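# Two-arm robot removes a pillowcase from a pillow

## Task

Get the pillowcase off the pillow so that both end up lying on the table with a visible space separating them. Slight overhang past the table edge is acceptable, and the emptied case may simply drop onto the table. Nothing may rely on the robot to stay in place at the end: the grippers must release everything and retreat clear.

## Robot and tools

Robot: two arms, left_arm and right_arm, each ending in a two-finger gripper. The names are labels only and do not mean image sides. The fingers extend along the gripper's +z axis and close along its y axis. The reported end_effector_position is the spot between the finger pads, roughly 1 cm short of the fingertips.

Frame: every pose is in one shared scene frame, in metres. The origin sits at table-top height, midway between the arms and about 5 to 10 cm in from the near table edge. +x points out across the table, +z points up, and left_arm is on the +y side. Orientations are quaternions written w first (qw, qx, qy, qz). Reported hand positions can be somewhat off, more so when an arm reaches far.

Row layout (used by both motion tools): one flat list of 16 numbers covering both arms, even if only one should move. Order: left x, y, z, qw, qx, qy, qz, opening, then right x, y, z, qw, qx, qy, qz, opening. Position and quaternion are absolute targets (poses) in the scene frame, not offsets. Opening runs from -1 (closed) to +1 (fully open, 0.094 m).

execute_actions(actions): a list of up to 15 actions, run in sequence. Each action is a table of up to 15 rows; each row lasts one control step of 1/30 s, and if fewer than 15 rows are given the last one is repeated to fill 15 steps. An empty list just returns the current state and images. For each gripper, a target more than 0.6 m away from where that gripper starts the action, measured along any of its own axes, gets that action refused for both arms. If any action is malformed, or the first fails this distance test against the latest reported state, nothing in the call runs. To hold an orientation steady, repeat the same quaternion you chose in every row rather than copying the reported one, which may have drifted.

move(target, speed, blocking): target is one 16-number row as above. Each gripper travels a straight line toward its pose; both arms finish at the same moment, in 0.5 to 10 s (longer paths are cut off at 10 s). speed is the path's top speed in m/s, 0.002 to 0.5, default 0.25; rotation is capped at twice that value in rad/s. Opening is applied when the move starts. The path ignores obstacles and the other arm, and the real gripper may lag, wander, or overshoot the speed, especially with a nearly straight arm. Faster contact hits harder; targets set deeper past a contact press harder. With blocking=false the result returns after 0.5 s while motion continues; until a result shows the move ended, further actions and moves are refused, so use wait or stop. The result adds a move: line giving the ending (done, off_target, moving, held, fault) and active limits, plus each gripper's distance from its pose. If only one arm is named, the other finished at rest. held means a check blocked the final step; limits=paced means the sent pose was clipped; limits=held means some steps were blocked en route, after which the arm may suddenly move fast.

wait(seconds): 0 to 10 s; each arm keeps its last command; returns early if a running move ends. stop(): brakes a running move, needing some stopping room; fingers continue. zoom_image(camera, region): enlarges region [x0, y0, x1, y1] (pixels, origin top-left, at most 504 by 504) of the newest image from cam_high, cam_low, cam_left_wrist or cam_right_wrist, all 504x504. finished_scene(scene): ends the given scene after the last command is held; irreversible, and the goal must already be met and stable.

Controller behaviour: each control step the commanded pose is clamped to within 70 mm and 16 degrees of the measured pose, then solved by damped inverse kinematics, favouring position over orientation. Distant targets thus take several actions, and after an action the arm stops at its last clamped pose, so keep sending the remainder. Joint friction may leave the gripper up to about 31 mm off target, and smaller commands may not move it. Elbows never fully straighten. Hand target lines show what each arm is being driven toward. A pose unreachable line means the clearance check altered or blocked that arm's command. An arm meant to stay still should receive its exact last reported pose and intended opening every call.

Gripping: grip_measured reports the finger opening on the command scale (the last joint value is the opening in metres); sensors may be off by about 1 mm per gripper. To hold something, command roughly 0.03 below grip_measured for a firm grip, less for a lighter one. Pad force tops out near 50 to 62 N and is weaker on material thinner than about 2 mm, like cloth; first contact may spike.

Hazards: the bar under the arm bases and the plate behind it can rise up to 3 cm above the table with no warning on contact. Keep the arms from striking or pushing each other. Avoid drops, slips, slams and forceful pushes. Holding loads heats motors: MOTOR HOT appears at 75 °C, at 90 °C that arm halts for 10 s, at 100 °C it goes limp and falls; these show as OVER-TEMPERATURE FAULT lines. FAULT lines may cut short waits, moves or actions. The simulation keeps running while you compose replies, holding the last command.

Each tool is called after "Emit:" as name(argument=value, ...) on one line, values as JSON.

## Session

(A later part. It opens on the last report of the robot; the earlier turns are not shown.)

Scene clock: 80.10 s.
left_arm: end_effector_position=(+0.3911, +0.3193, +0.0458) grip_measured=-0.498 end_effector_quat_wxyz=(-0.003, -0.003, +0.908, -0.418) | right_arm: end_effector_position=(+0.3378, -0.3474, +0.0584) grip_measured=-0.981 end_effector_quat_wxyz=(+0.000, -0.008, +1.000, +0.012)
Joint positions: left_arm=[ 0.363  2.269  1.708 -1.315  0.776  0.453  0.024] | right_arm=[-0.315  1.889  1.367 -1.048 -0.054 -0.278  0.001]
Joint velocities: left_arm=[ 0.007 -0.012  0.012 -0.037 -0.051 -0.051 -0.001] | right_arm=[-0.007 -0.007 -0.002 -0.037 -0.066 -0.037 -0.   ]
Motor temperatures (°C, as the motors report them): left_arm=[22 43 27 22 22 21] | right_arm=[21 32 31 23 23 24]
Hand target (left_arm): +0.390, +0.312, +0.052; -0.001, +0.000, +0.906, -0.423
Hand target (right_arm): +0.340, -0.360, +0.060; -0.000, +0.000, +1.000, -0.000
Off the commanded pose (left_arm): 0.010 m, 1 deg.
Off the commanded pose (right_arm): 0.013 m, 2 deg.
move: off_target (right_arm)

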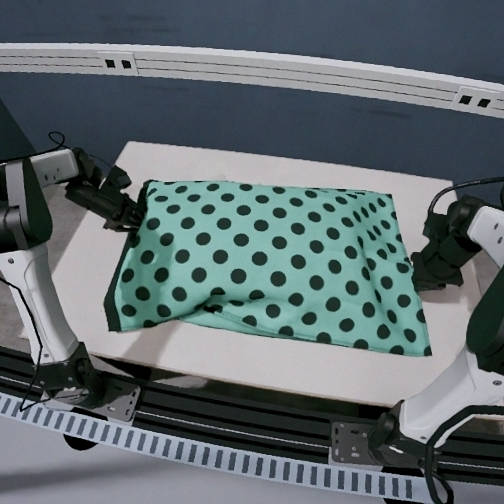

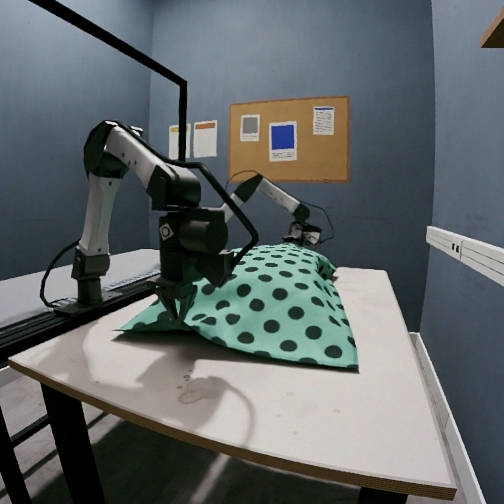

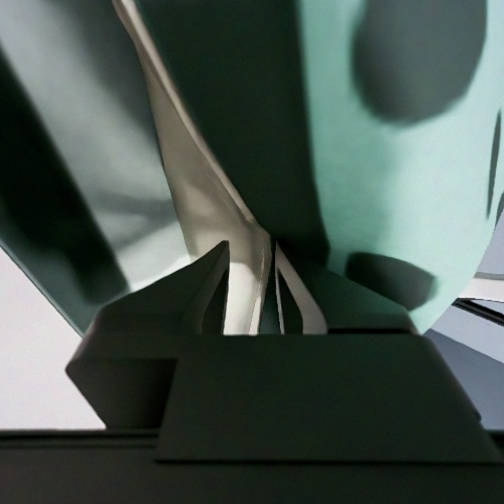

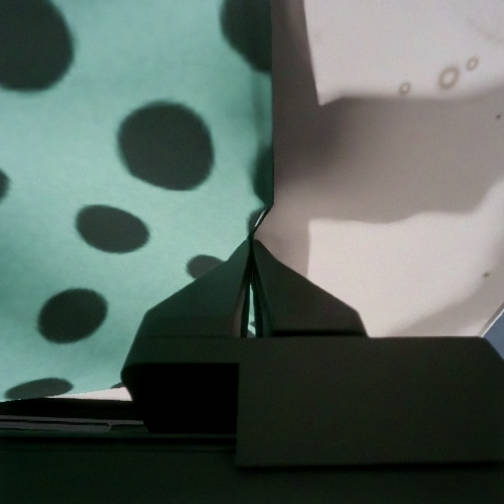

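Emit:
move(target=[0.39,0.36,0.085,0,0,0.906,-0.423,-0.5, 0.34,-0.36,0.06,0,0,1,0,-1], speed=0.06)

Emit:
move(target=[0.39,0.335,0.085,0,0,0.924,-0.383,-1, 0.34,-0.36,0.06,0,0,1,0,-1], speed=0.05)

Scene clock: 81.83 s.
left_arm: end_effector_position=(+0.3906, +0.3588, +0.0815) grip_measured=-0.498 end_effector_quat_wxyz=(+0.004, -0.007, +0.906, -0.423) | right_arm: end_effector_position=(+0.3378, -0.3474, +0.0584) grip_measured=-0.981 end_effector_quat_wxyz=(+0.000, -0.008, +1.000, +0.012)
Joint positions: left_arm=[ 0.456  2.295  1.891 -1.543  0.763  0.564  0.024] | right_arm=[-0.315  1.889  1.367 -1.048 -0.054 -0.278  0.001]
Joint velocities: left_arm=[ 0.012  0.007  0.017 -0.007 -0.007 -0.139  0.   ] | right_arm=[0.002 0.002 0.012 0.022 0.022 0.007 0.   ]
Motor temperatures (°C, as the motors report them): left_arm=[22 43 27 22 22 21] | right_arm=[21 32 31 23 23 24]
Hand target (left_arm): +0.391, +0.360, +0.085; +0.005, -0.002, +0.907, -0.421
Hand target (right_arm): +0.340, -0.360, +0.060; +0.000, +0.000, +1.000, -0.000
Off the commanded pose (left_arm): 0.004 m, 1 deg.
Off the commanded pose (right_arm): 0.013 m, 2 deg.
joint sent to its limit (left arm) — the command would take joint 4 (wrist pitch) past its lower limit, so that joint was sent only as far as its limit.
move: off_target (right_arm)

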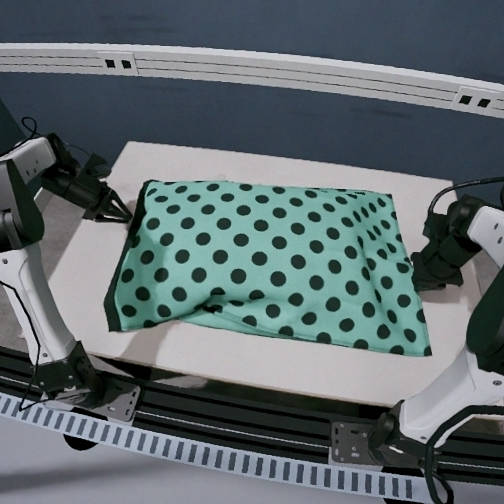

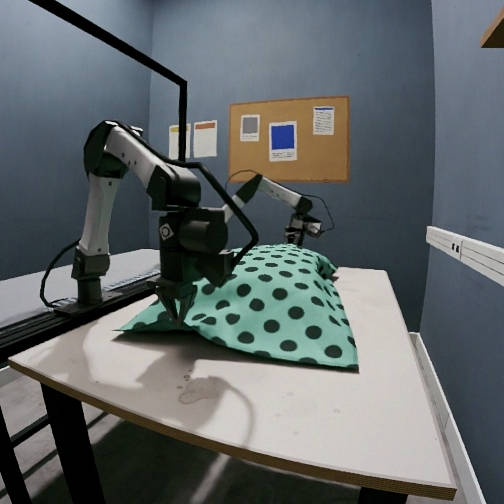

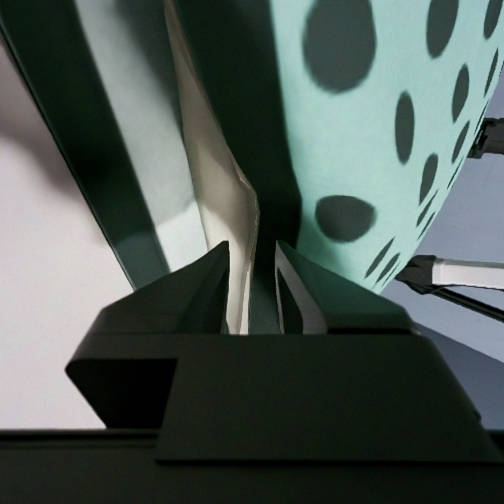

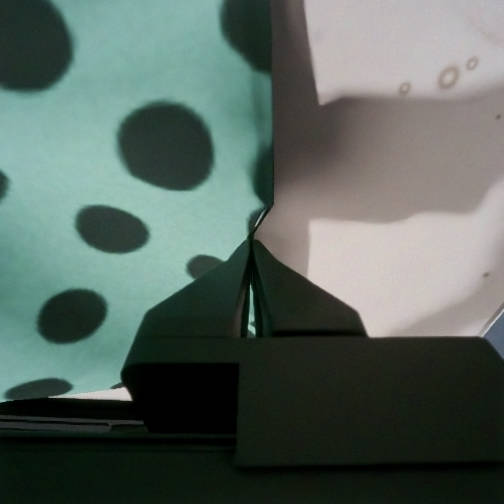

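Scene clock: 83.00 s.
left_arm: end_effector_position=(+0.3926, +0.3390, +0.0811) grip_measured=-0.977 end_effector_quat_wxyz=(+0.000, -0.002, +0.922, -0.387) | right_arm: end_effector_position=(+0.3378, -0.3474, +0.0584) grip_measured=-0.981 end_effector_quat_wxyz=(+0.000, -0.008, +1.000, +0.012)
Joint positions: left_arm=[ 0.387  2.225  1.818 -1.441  0.71   0.454  0.001] | right_arm=[-0.315  1.889  1.367 -1.048 -0.054 -0.278  0.001]
Joint velocities: left_arm=[-0.002 -0.002 -0.017  0.081 -0.051 -0.051 -0.001] | right_arm=[ 0.002  0.002 -0.022  0.022  0.037  0.022  0.   ]
Motor temperatures (°C, as the motors report them): left_arm=[22 43 27 22 22 21] | right_arm=[21 32 31 23 23 24]
Hand target (left_arm): +0.390, +0.335, +0.085; -0.000, -0.000, +0.924, -0.383
Hand target (right_arm): +0.340, -0.360, +0.060; -0.000, +0.000, +1.000, -0.000
Off the commanded pose (left_arm): 0.006 m, 1 deg.
Off the commanded pose (right_arm): 0.013 m, 2 deg.
move: off_target (right_arm)

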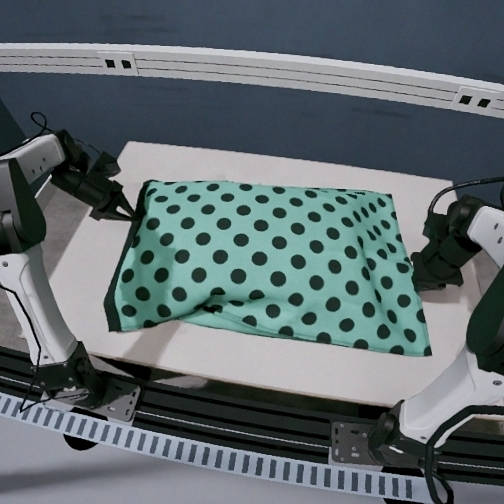

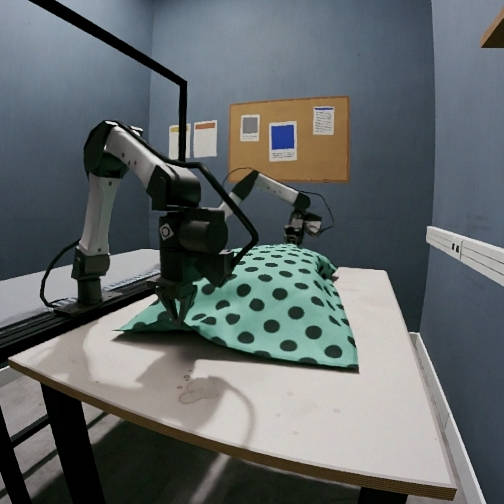

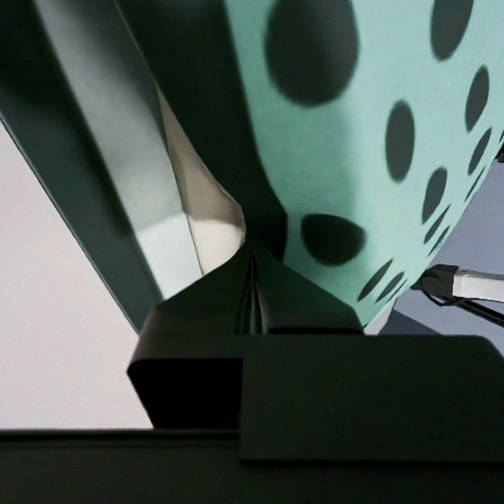

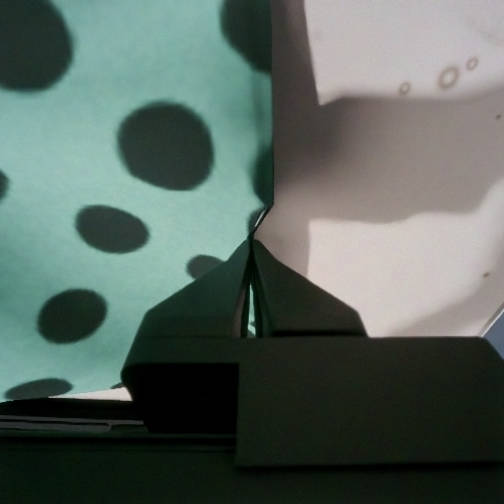

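Emit:
move(target=[0.39,0.312,0.064,0,0,0.924,-0.383,-1, 0.34,-0.36,0.06,0,0,1,0,-1], speed=0.03)

Emit:
move(target=[0.39,0.265,0.078,0,0,0.924,-0.383,-1, 0.34,-0.36,0.06,0,0,1,0,-1], speed=0.03)

Scene clock: 84.57 s.
left_arm: end_effector_position=(+0.3913, +0.3177, +0.0585) grip_measured=-0.977 end_effector_quat_wxyz=(-0.003, -0.003, +0.925, -0.380) | right_arm: end_effector_position=(+0.3378, -0.3474, +0.0584) grip_measured=-0.981 end_effector_quat_wxyz=(+0.000, -0.008, +1.000, +0.012)
Joint positions: left_arm=[ 0.335  2.205  1.7   -1.299  0.708  0.385  0.001] | right_arm=[-0.315  1.889  1.367 -1.048 -0.054 -0.278  0.001]
Joint velocities: left_arm=[-0.002 -0.002 -0.022  0.051  0.007 -0.037  0.   ] | right_arm=[-0.012  0.002 -0.012 -0.037 -0.022  0.037 -0.002]
Motor temperatures (°C, as the motors report them): left_arm=[22 43 27 22 22 21] | right_arm=[21 32 31 23 23 24]
Hand target (left_arm): +0.389, +0.312, +0.064; -0.000, +0.000, +0.924, -0.382
Hand target (right_arm): +0.340, -0.360, +0.060; -0.000, +0.000, +1.000, -0.000
Off the commanded pose (left_arm): 0.008 m, 1 deg.
Off the commanded pose (right_arm): 0.013 m, 2 deg.
move: off_target (right_arm)

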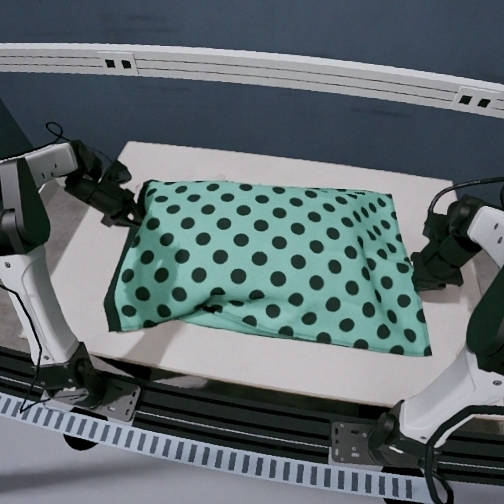

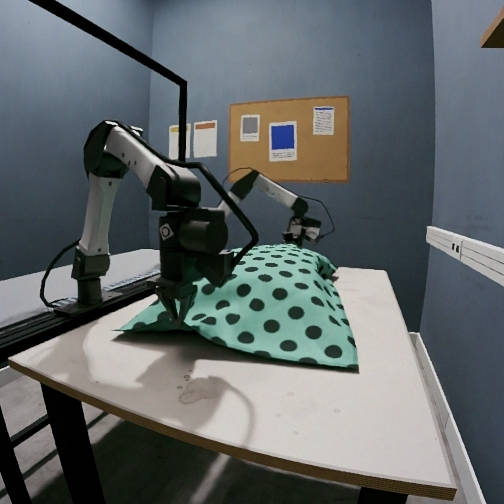

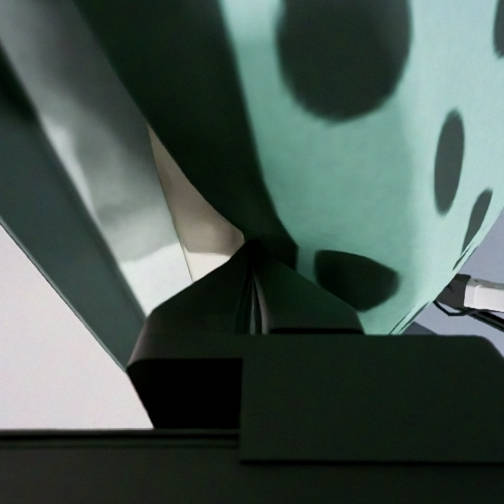

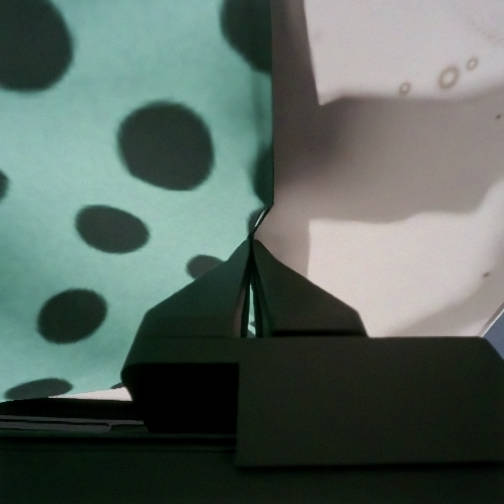

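Scene clock: 86.73 s.
left_arm: end_effector_position=(+0.3932, +0.2759, +0.0710) grip_measured=-0.977 end_effector_quat_wxyz=(-0.002, -0.004, +0.929, -0.371) | right_arm: end_effector_position=(+0.3377, -0.3477, +0.0584) grip_measured=-0.981 end_effector_quat_wxyz=(+0.000, -0.008, +1.000, +0.011)
Joint positions: left_arm=[ 0.224  2.123  1.628 -1.204  0.709  0.233  0.001] | right_arm=[-0.315  1.889  1.367 -1.048 -0.052 -0.278  0.001]
Joint velocities: left_arm=[-0.007 -0.012  0.017 -0.066  0.007 -0.022  0.   ] | right_arm=[-0.007 -0.007 -0.002 -0.007  0.022  0.022  0.   ]
Motor temperatures (°C, as the motors report them): left_arm=[22 44 27 22 22 21] | right_arm=[21 32 31 23 23 24]
Hand target (left_arm): +0.390, +0.265, +0.078; -0.001, +0.000, +0.924, -0.382
Hand target (right_arm): +0.340, -0.360, +0.060; -0.000, +0.000, +1.000, -0.000
Off the commanded pose (left_arm): 0.013 m, 2 deg.
Off the commanded pose (right_arm): 0.013 m, 2 deg.
move: off_target (left_arm, right_arm)

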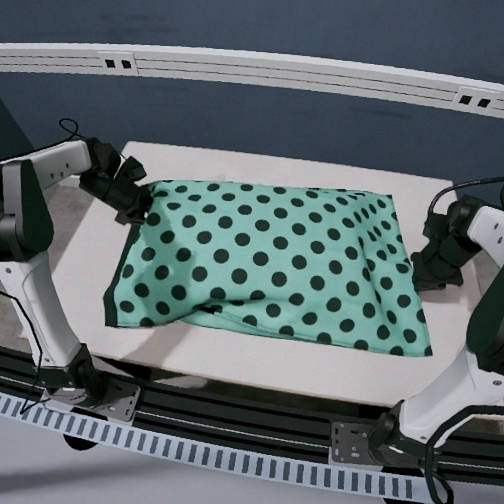

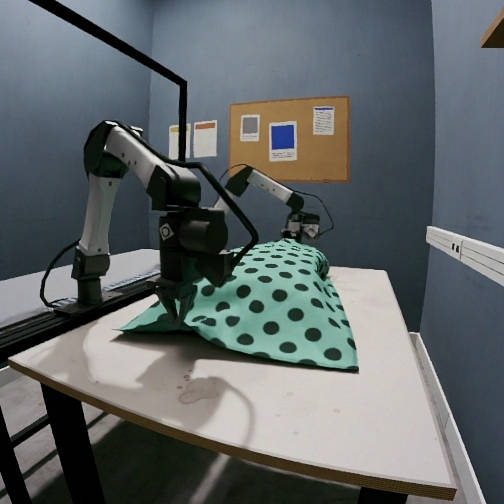

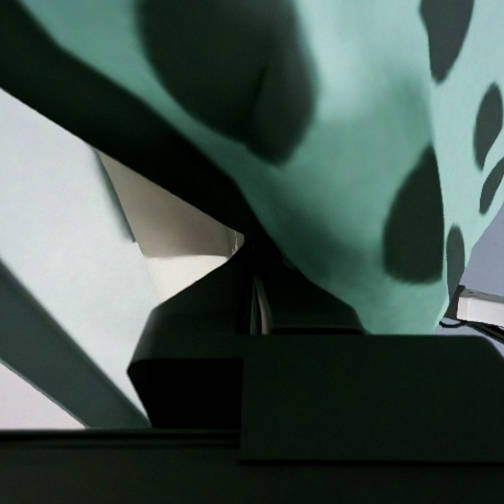

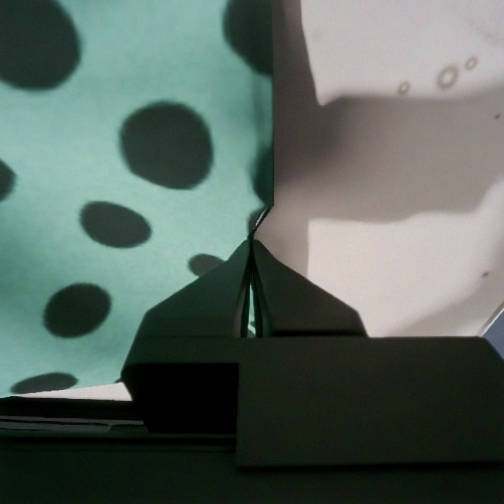

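Emit:
move(target=[0.39,0.33,0.12,0,0,0.924,-0.383,-1, 0.34,-0.50,0.06,0,0,1,0,-1], speed=0.06)

Scene clock: 90.10 s.
left_arm: end_effector_position=(+0.3901, +0.3298, +0.1170) grip_measured=-0.977 end_effector_quat_wxyz=(-0.001, -0.003, +0.925, -0.380) | right_arm: end_effector_position=(+0.3408, -0.4832, +0.0582) grip_measured=-0.981 end_effector_quat_wxyz=(+0.001, -0.006, +1.000, +0.020)
Joint positions: left_arm=[ 0.36   2.168  1.876 -1.529  0.703  0.415  0.001] | right_arm=[-0.648  2.13   1.701 -1.168 -0.064 -0.608  0.001]
Joint velocities: left_arm=[-0.012 -0.002  0.007  0.037 -0.007  0.022 -0.   ] | right_arm=[ 0.012 -0.012 -0.017 -0.066  0.022  0.022  0.001]
Motor temperatures (°C, as the motors report them): left_arm=[22 43 28 22 22 21] | right_arm=[21 33 32 23 23 24]
Hand target (left_arm): +0.392, +0.330, +0.120; +0.001, -0.000, +0.923, -0.384
Hand target (right_arm): +0.340, -0.500, +0.061; +0.000, +0.000, +1.000, -0.002
Off the commanded pose (left_arm): 0.003 m, 1 deg.
Off the commanded pose (right_arm): 0.017 m, 2 deg.
move: off_target (right_arm)

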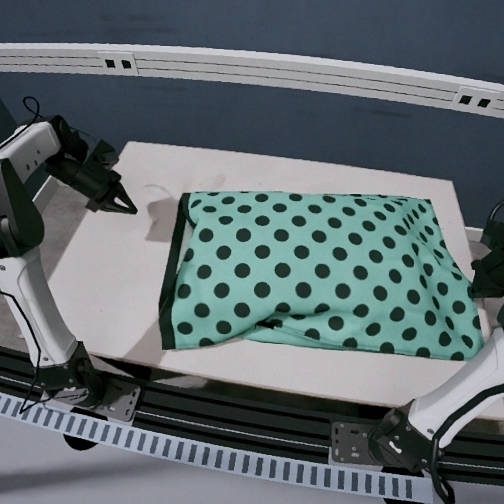

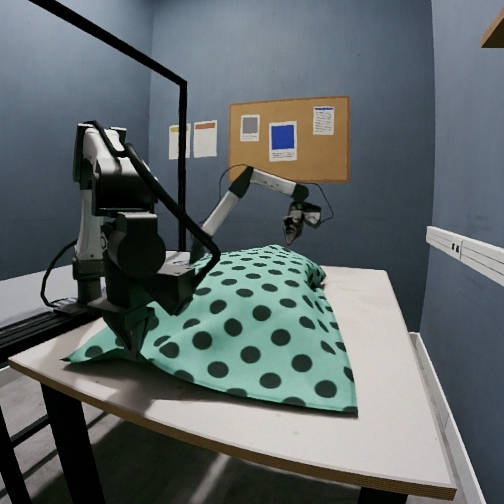

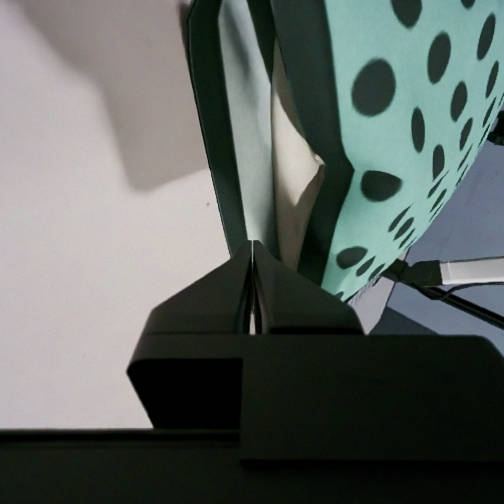

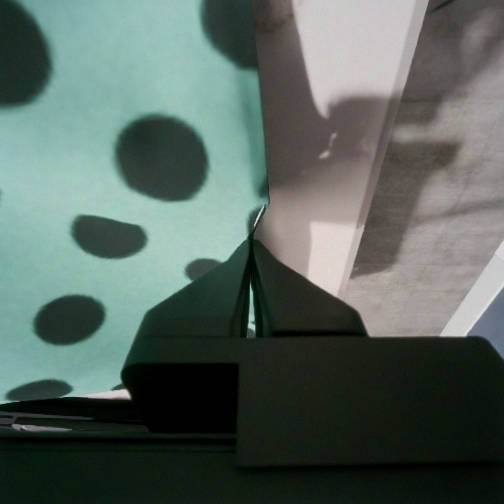

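Emit:
move(target=[0.37,0.30,0.06,0,0,0.819,-0.574,0.0, 0.34,-0.50,0.06,0,0,1,0,-1], speed=0.08)

Scene clock: 93.37 s.
left_arm: end_effector_position=(+0.3733, +0.3014, +0.0626) grip_measured=-0.003 end_effector_quat_wxyz=(+0.010, +0.007, +0.828, -0.561) | right_arm: end_effector_position=(+0.3400, -0.4826, +0.0583) grip_measured=-0.981 end_effector_quat_wxyz=(-0.001, -0.007, +1.000, +0.021)
Joint positions: left_arm=[ 0.408  2.365  1.695 -1.545  1.035  0.778  0.047] | right_arm=[-0.648  2.13   1.701 -1.172 -0.064 -0.611  0.001]
Joint velocities: left_arm=[-0.012 -0.012  0.022  0.007  0.007  0.022 -0.   ] | right_arm=[-0.002 -0.002  0.032  0.022 -0.022 -0.022 -0.   ]
Motor temperatures (°C, as the motors report them): left_arm=[22 43 27 22 22 21] | right_arm=[21 34 32 23 23 24]
Hand target (left_arm): +0.368, +0.300, +0.061; +0.002, -0.003, +0.821, -0.571
Hand target (right_arm): +0.340, -0.500, +0.060; -0.000, +0.000, +1.000, -0.000
Off the commanded pose (left_arm): 0.004 m, 2 deg.
Off the commanded pose (right_arm): 0.017 m, 3 deg.
joint sent to its limit (left arm) — the command would take joint 4 (wrist pitch) past its lower limit, so that joint was sent only as far as its limit.
move: off_target (right_arm)

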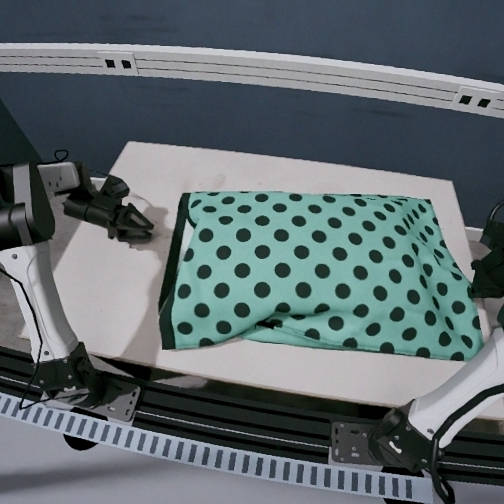

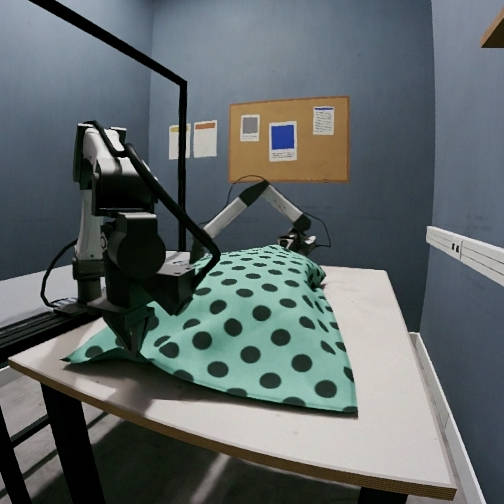

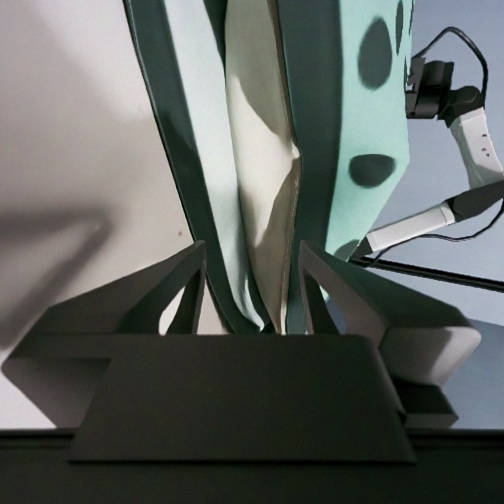

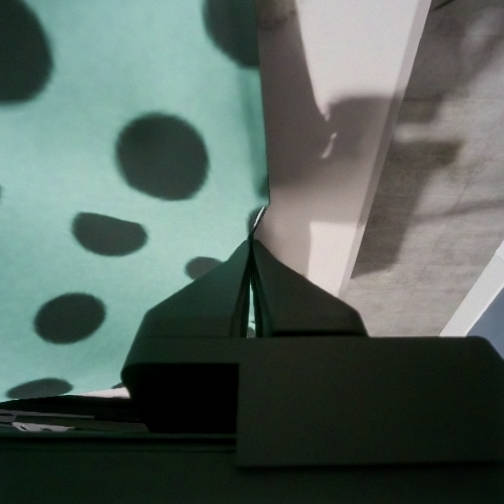

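Emit:
move(target=[0.39,0.25,0.06,0,0,0.819,-0.574,0.0, 0.34,-0.50,0.06,0,0,1,0,-1], speed=0.05)

Scene clock: 95.00 s.
left_arm: end_effector_position=(+0.3917, +0.2553, +0.0553) grip_measured=-0.003 end_effector_quat_wxyz=(-0.000, +0.001, +0.822, -0.570) | right_arm: end_effector_position=(+0.3396, -0.4825, +0.0583) grip_measured=-0.981 end_effector_quat_wxyz=(-0.002, -0.007, +1.000, +0.022)
Joint positions: left_arm=[ 0.286  2.365  1.669 -1.372  1.111  0.579  0.047] | right_arm=[-0.648  2.13   1.701 -1.174 -0.064 -0.611  0.001]
Joint velocities: left_arm=[ 0.012 -0.002 -0.012 -0.037 -0.037 -0.022 -0.001] | right_arm=[ 0.002 -0.012  0.007 -0.037 -0.007  0.022  0.   ]
Motor temperatures (°C, as the motors report them): left_arm=[22 44 27 22 22 21] | right_arm=[21 34 32 23 23 24]
Hand target (left_arm): +0.389, +0.250, +0.060; -0.001, +0.000, +0.819, -0.573
Hand target (right_arm): +0.340, -0.500, +0.060; -0.000, +0.000, +1.000, -0.000
Off the commanded pose (left_arm): 0.007 m, 1 deg.
Off the commanded pose (right_arm): 0.018 m, 3 deg.
move: off_target (right_arm)

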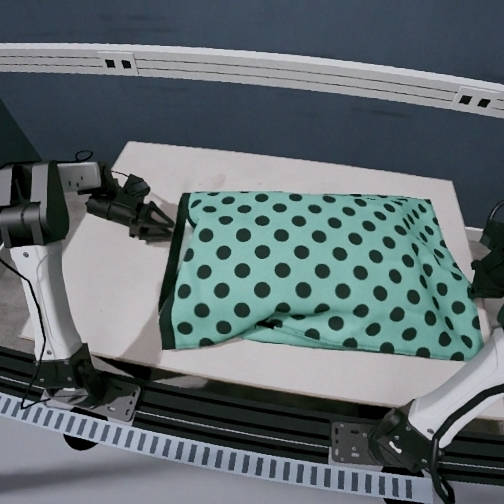

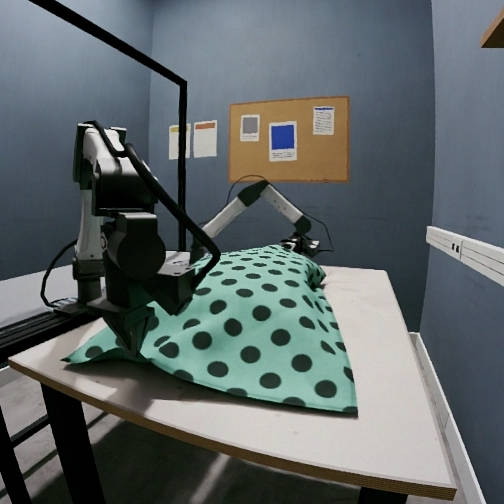

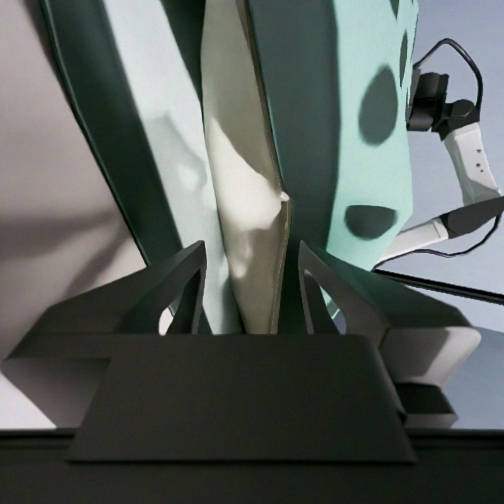

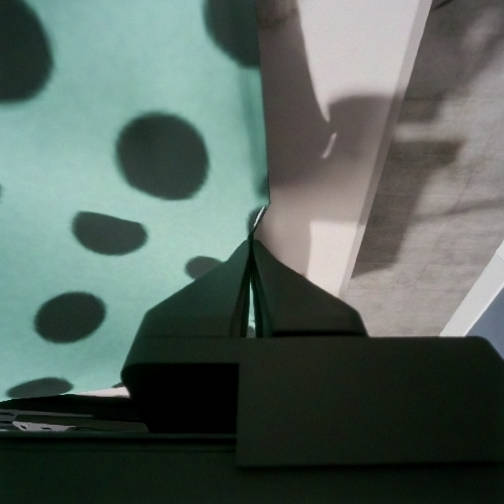

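Emit:
zoom_image(camera="cam_left_wrist", region=[190,100,370,300])

Region (190, 100, 370, 300) of cam_left_wrist's 504x504 image, scaled by 2.520, with more detail than that image has; it fills the left 454 columns of this view, and the rest is white.

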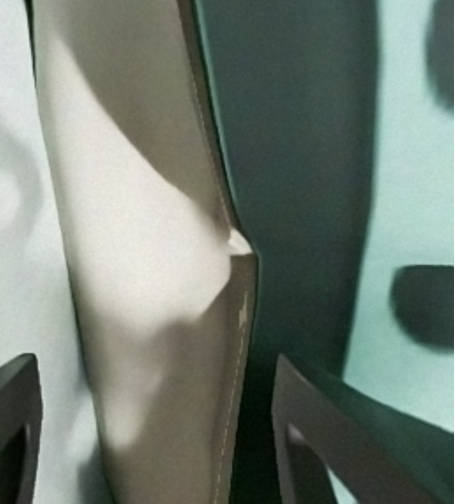

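Emit:
move(target=[0.39,0.31,0.06,0,0,0.819,-0.574,0.0, 0.34,-0.49,0.06,0,0,1,0,0.3], speed=0.1)

Emit:
move(target=[0.39,0.31,0.06,0,0,0.819,-0.574,0.0, 0.34,-0.47,0.22,0,0,1,0,0.3], speed=0.2)

Emit:
move(target=[0.39,0.31,0.06,0,0,0.819,-0.574,0.0, 0.39,0.11,0.17,0,0,1,0,-0.3], speed=0.25)

Scene clock: 96.30 s.
left_arm: end_effector_position=(+0.3891, +0.3097, +0.0565) grip_measured=-0.003 end_effector_quat_wxyz=(+0.014, -0.020, +0.824, -0.567) | right_arm: end_effector_position=(+0.3398, -0.4872, +0.0581) grip_measured=+0.298 end_effector_quat_wxyz=(-0.003, -0.004, +1.000, +0.009)
Joint positions: left_arm=[ 0.421  2.42   1.765 -1.543  1.062  0.729  0.047] | right_arm=[-0.648  2.13   1.701 -1.162 -0.042 -0.604  0.061]
Joint velocities: left_arm=[-0.007  0.002 -0.002 -0.051 -0.007  0.022  0.   ] | right_arm=[ 0.007  0.002 -0.002  0.007 -0.007 -0.037  0.001]
Motor temperatures (°C, as the motors report them): left_arm=[22 44 27 22 22 21] | right_arm=[21 34 32 23 23 24]
Hand target (left_arm): +0.391, +0.310, +0.060; +0.016, -0.011, +0.825, -0.564
Hand target (right_arm): +0.340, -0.490, +0.060; -0.000, -0.000, +1.000, +0.000
Off the commanded pose (left_arm): 0.004 m, 3 deg.
Off the commanded pose (right_arm): 0.003 m, 1 deg.
joint sent to its limit (left arm) — the command would take joint 4 (wrist pitch) past its lower limit, so that joint was sent only as far as its limit.
move: off_target (left_arm)

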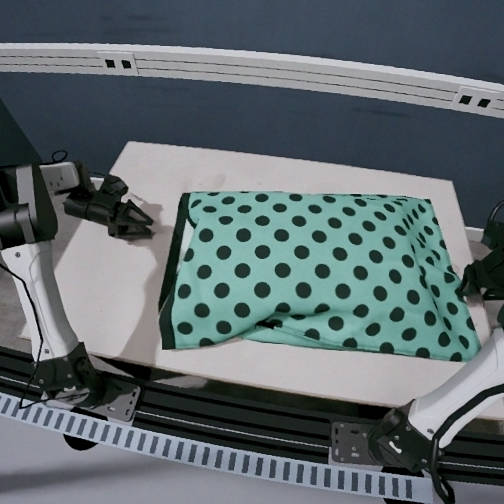

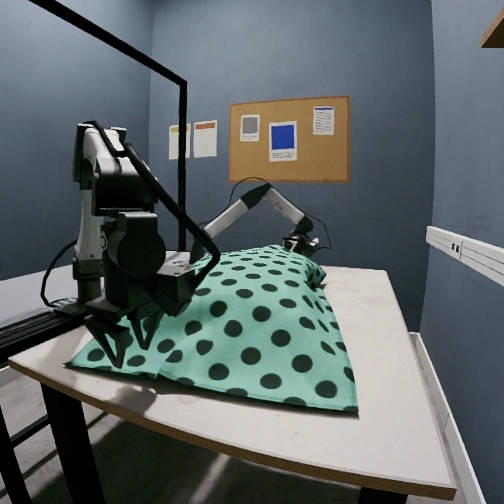

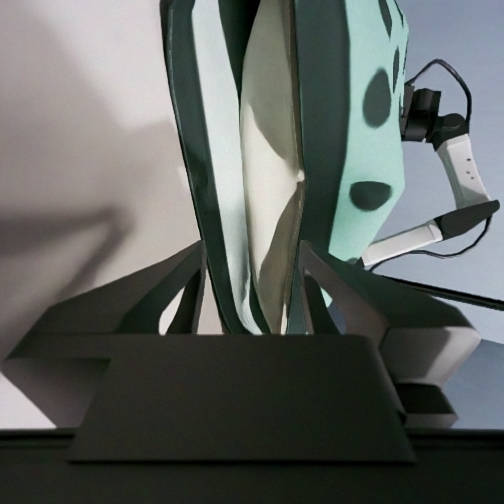

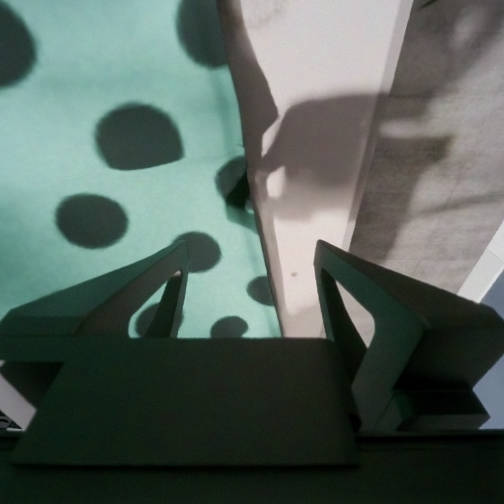

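Scene clock: 97.53 s.
left_arm: end_effector_position=(+0.3883, +0.3098, +0.0562) grip_measured=-0.003 end_effector_quat_wxyz=(+0.013, -0.018, +0.824, -0.566) | right_arm: end_effector_position=(+0.3386, -0.4703, +0.2157) grip_measured=+0.298 end_effector_quat_wxyz=(+0.060, -0.001, +0.998, -0.032)
Joint positions: left_arm=[ 0.421  2.42   1.765 -1.545  1.058  0.732  0.047] | right_arm=[-0.627  1.983  2.109 -1.566 -0.042 -0.571  0.061]
Joint velocities: left_arm=[-0.002 -0.012  0.002 -0.007 -0.007 -0.022 -0.001] | right_arm=[-0.012  0.002 -0.007 -0.037 -0.022 -0.007 -0.001]
Motor temperatures (°C, as the motors report them): left_arm=[22 44 28 22 22 21] | right_arm=[21 35 32 23 23 24]
Hand target (left_arm): +0.390, +0.310, +0.060; +0.015, -0.010, +0.826, -0.563
Hand target (right_arm): +0.338, -0.469, +0.219; +0.058, -0.000, +0.998, -0.036
Off the commanded pose (left_arm): 0.004 m, 3 deg.
Off the commanded pose (right_arm): 0.005 m, 8 deg.
joint sent to its limit (left arm) — the command would take joint 4 (wrist pitch) past its lower limit, so that joint was sent only as far as its limit.
joint sent to its limit (right arm) — the command would take joint 4 (wrist pitch) past its lower limit, so that joint was sent only as far as its limit.
move: off_target (left_arm, right_arm)

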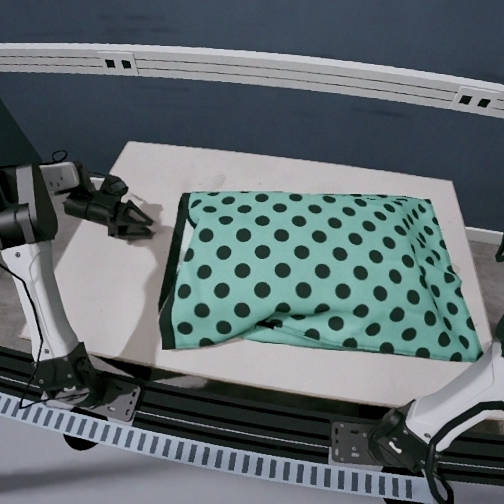

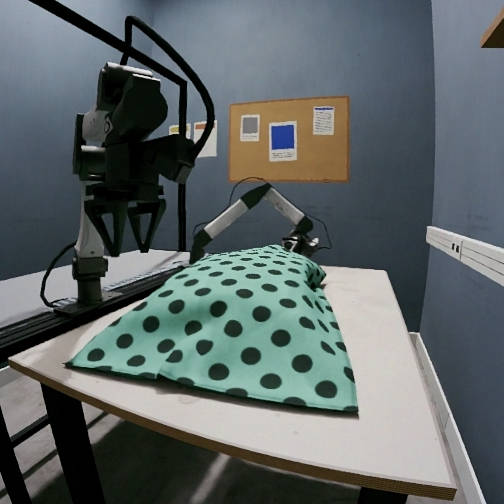

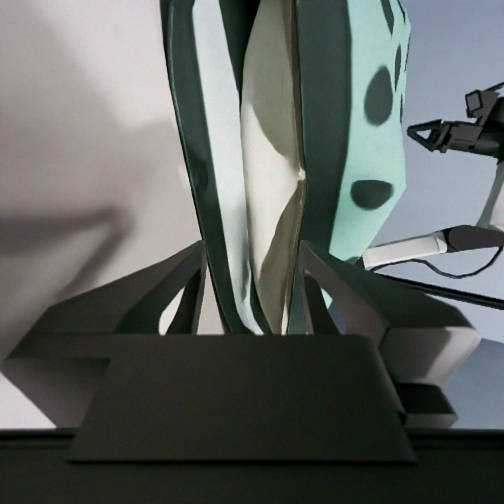

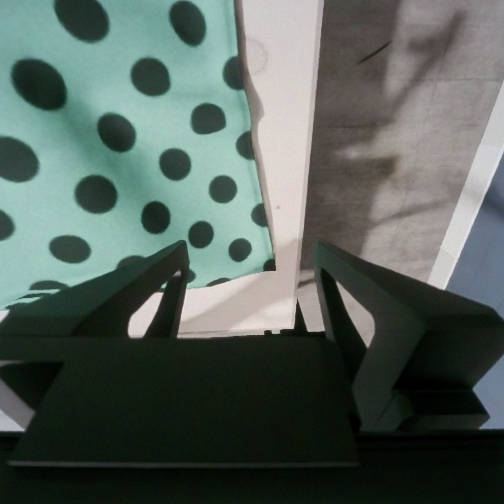

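Scene clock: 100.43 s.
left_arm: end_effector_position=(+0.3883, +0.3098, +0.0562) grip_measured=-0.003 end_effector_quat_wxyz=(+0.013, -0.018, +0.824, -0.566) | right_arm: end_effector_position=(+0.3849, +0.1059, +0.1653) grip_measured=-0.298 end_effector_quat_wxyz=(+0.112, -0.009, +0.988, +0.107)
Joint positions: left_arm=[ 0.421  2.42   1.765 -1.545  1.058  0.733  0.047] | right_arm=[ 0.714  2.529  2.853 -1.555 -0.011  0.752  0.033]
Joint velocities: left_arm=[ 0.007 -0.007  0.002 -0.037 -0.022 -0.022 -0.001] | right_arm=[-0.007 -0.007  0.002  0.022 -0.007 -0.007 -0.001]
Motor temperatures (°C, as the motors report them): left_arm=[22 44 28 23 22 21] | right_arm=[21 35 32 23 23 24]
Hand target (left_arm): +0.390, +0.310, +0.060; +0.015, -0.011, +0.826, -0.563
Hand target (right_arm): +0.389, +0.108, +0.171; +0.118, -0.002, +0.986, +0.119
Off the commanded pose (left_arm): 0.004 m, 3 deg.
Off the commanded pose (right_arm): 0.008 m, 18 deg; orientation clipped at the last step of the last action.
elbow stopped short (right arm): the move would have taken joint 3 (elbow) straighter than the controller allows; a more bent joint 3 avoids this.
joint sent to its limit (left arm) — the command would take joint 4 (wrist pitch) past its lower limit, so that joint was sent only as far as its limit.
move: off_target (left_arm, right_arm); limits=paced

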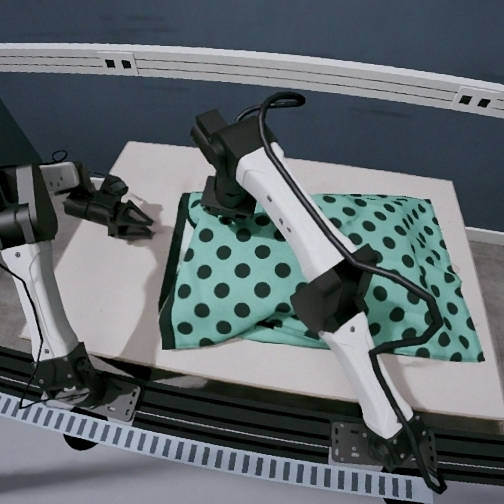

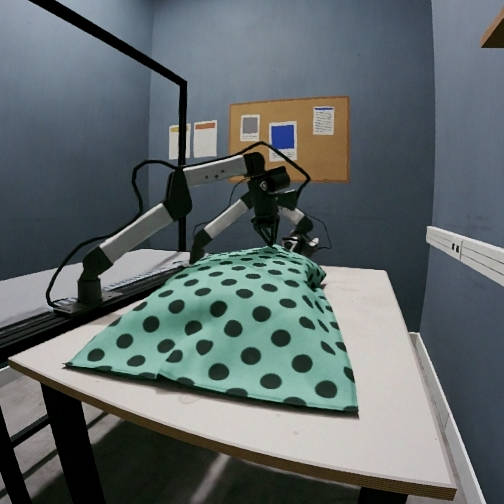

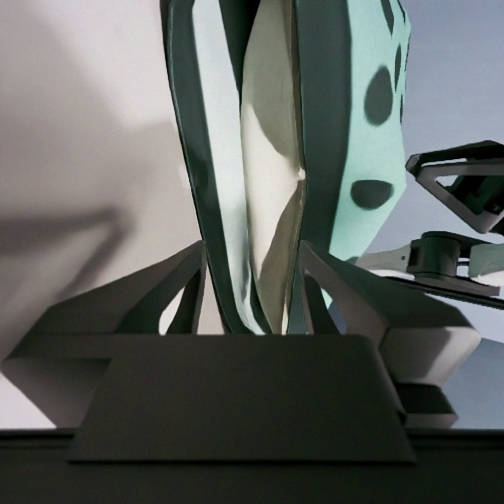

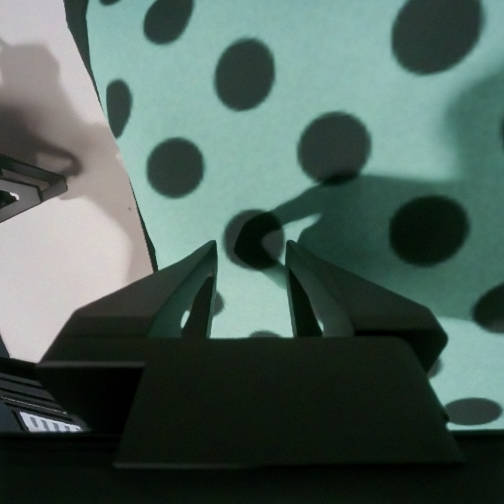

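Emit:
move(target=[0.39,0.31,0.06,0.013,-0.018,0.824,-0.566,0.0, 0.39,0.135,0.13,0.154,0,0.975,0.159,-0.3], speed=0.06)

Scene clock: 102.60 s.
left_arm: end_effector_position=(+0.3883, +0.3098, +0.0562) grip_measured=-0.003 end_effector_quat_wxyz=(+0.013, -0.018, +0.824, -0.566) | right_arm: end_effector_position=(+0.3969, +0.1343, +0.1302) grip_measured=-0.298 end_effector_quat_wxyz=(+0.156, +0.001, +0.975, +0.160)
Joint positions: left_arm=[ 0.421  2.42   1.765 -1.545  1.058  0.733  0.047] | right_arm=[ 0.736  2.315  2.253 -1.029 -0.011  0.796  0.033]
Joint velocities: left_arm=[-0.007  0.007 -0.017  0.022  0.007 -0.007 -0.   ] | right_arm=[-0.012  0.007 -0.022  0.022  0.007 -0.022 -0.001]
Motor temperatures (°C, as the motors report them): left_arm=[22 44 28 23 22 21] | right_arm=[21 37 32 23 23 24]
Hand target (left_arm): +0.390, +0.310, +0.060; +0.013, -0.018, +0.824, -0.566
Hand target (right_arm): +0.391, +0.136, +0.130; +0.154, -0.000, +0.975, +0.158
Off the commanded pose (left_arm): 0.004 m, 0 deg.
Off the commanded pose (right_arm): 0.007 m, 0 deg.
move: done

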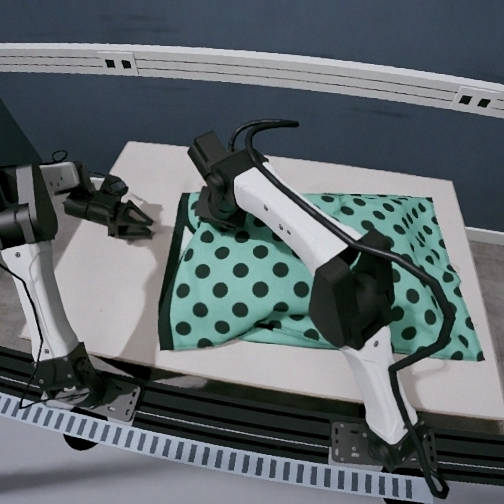

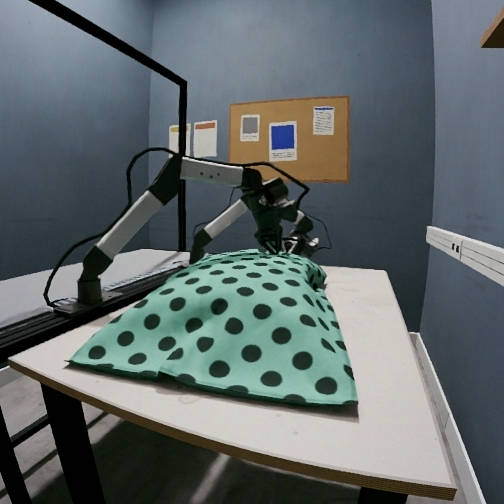

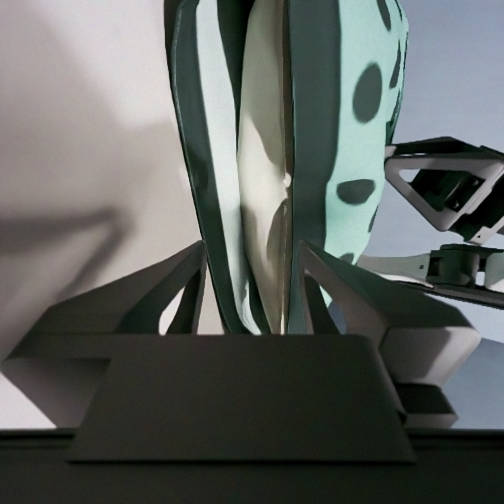

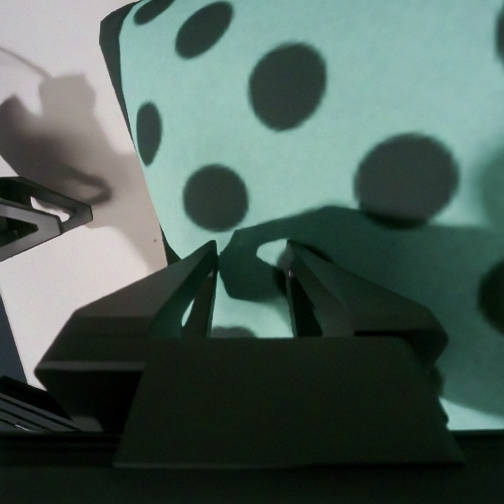

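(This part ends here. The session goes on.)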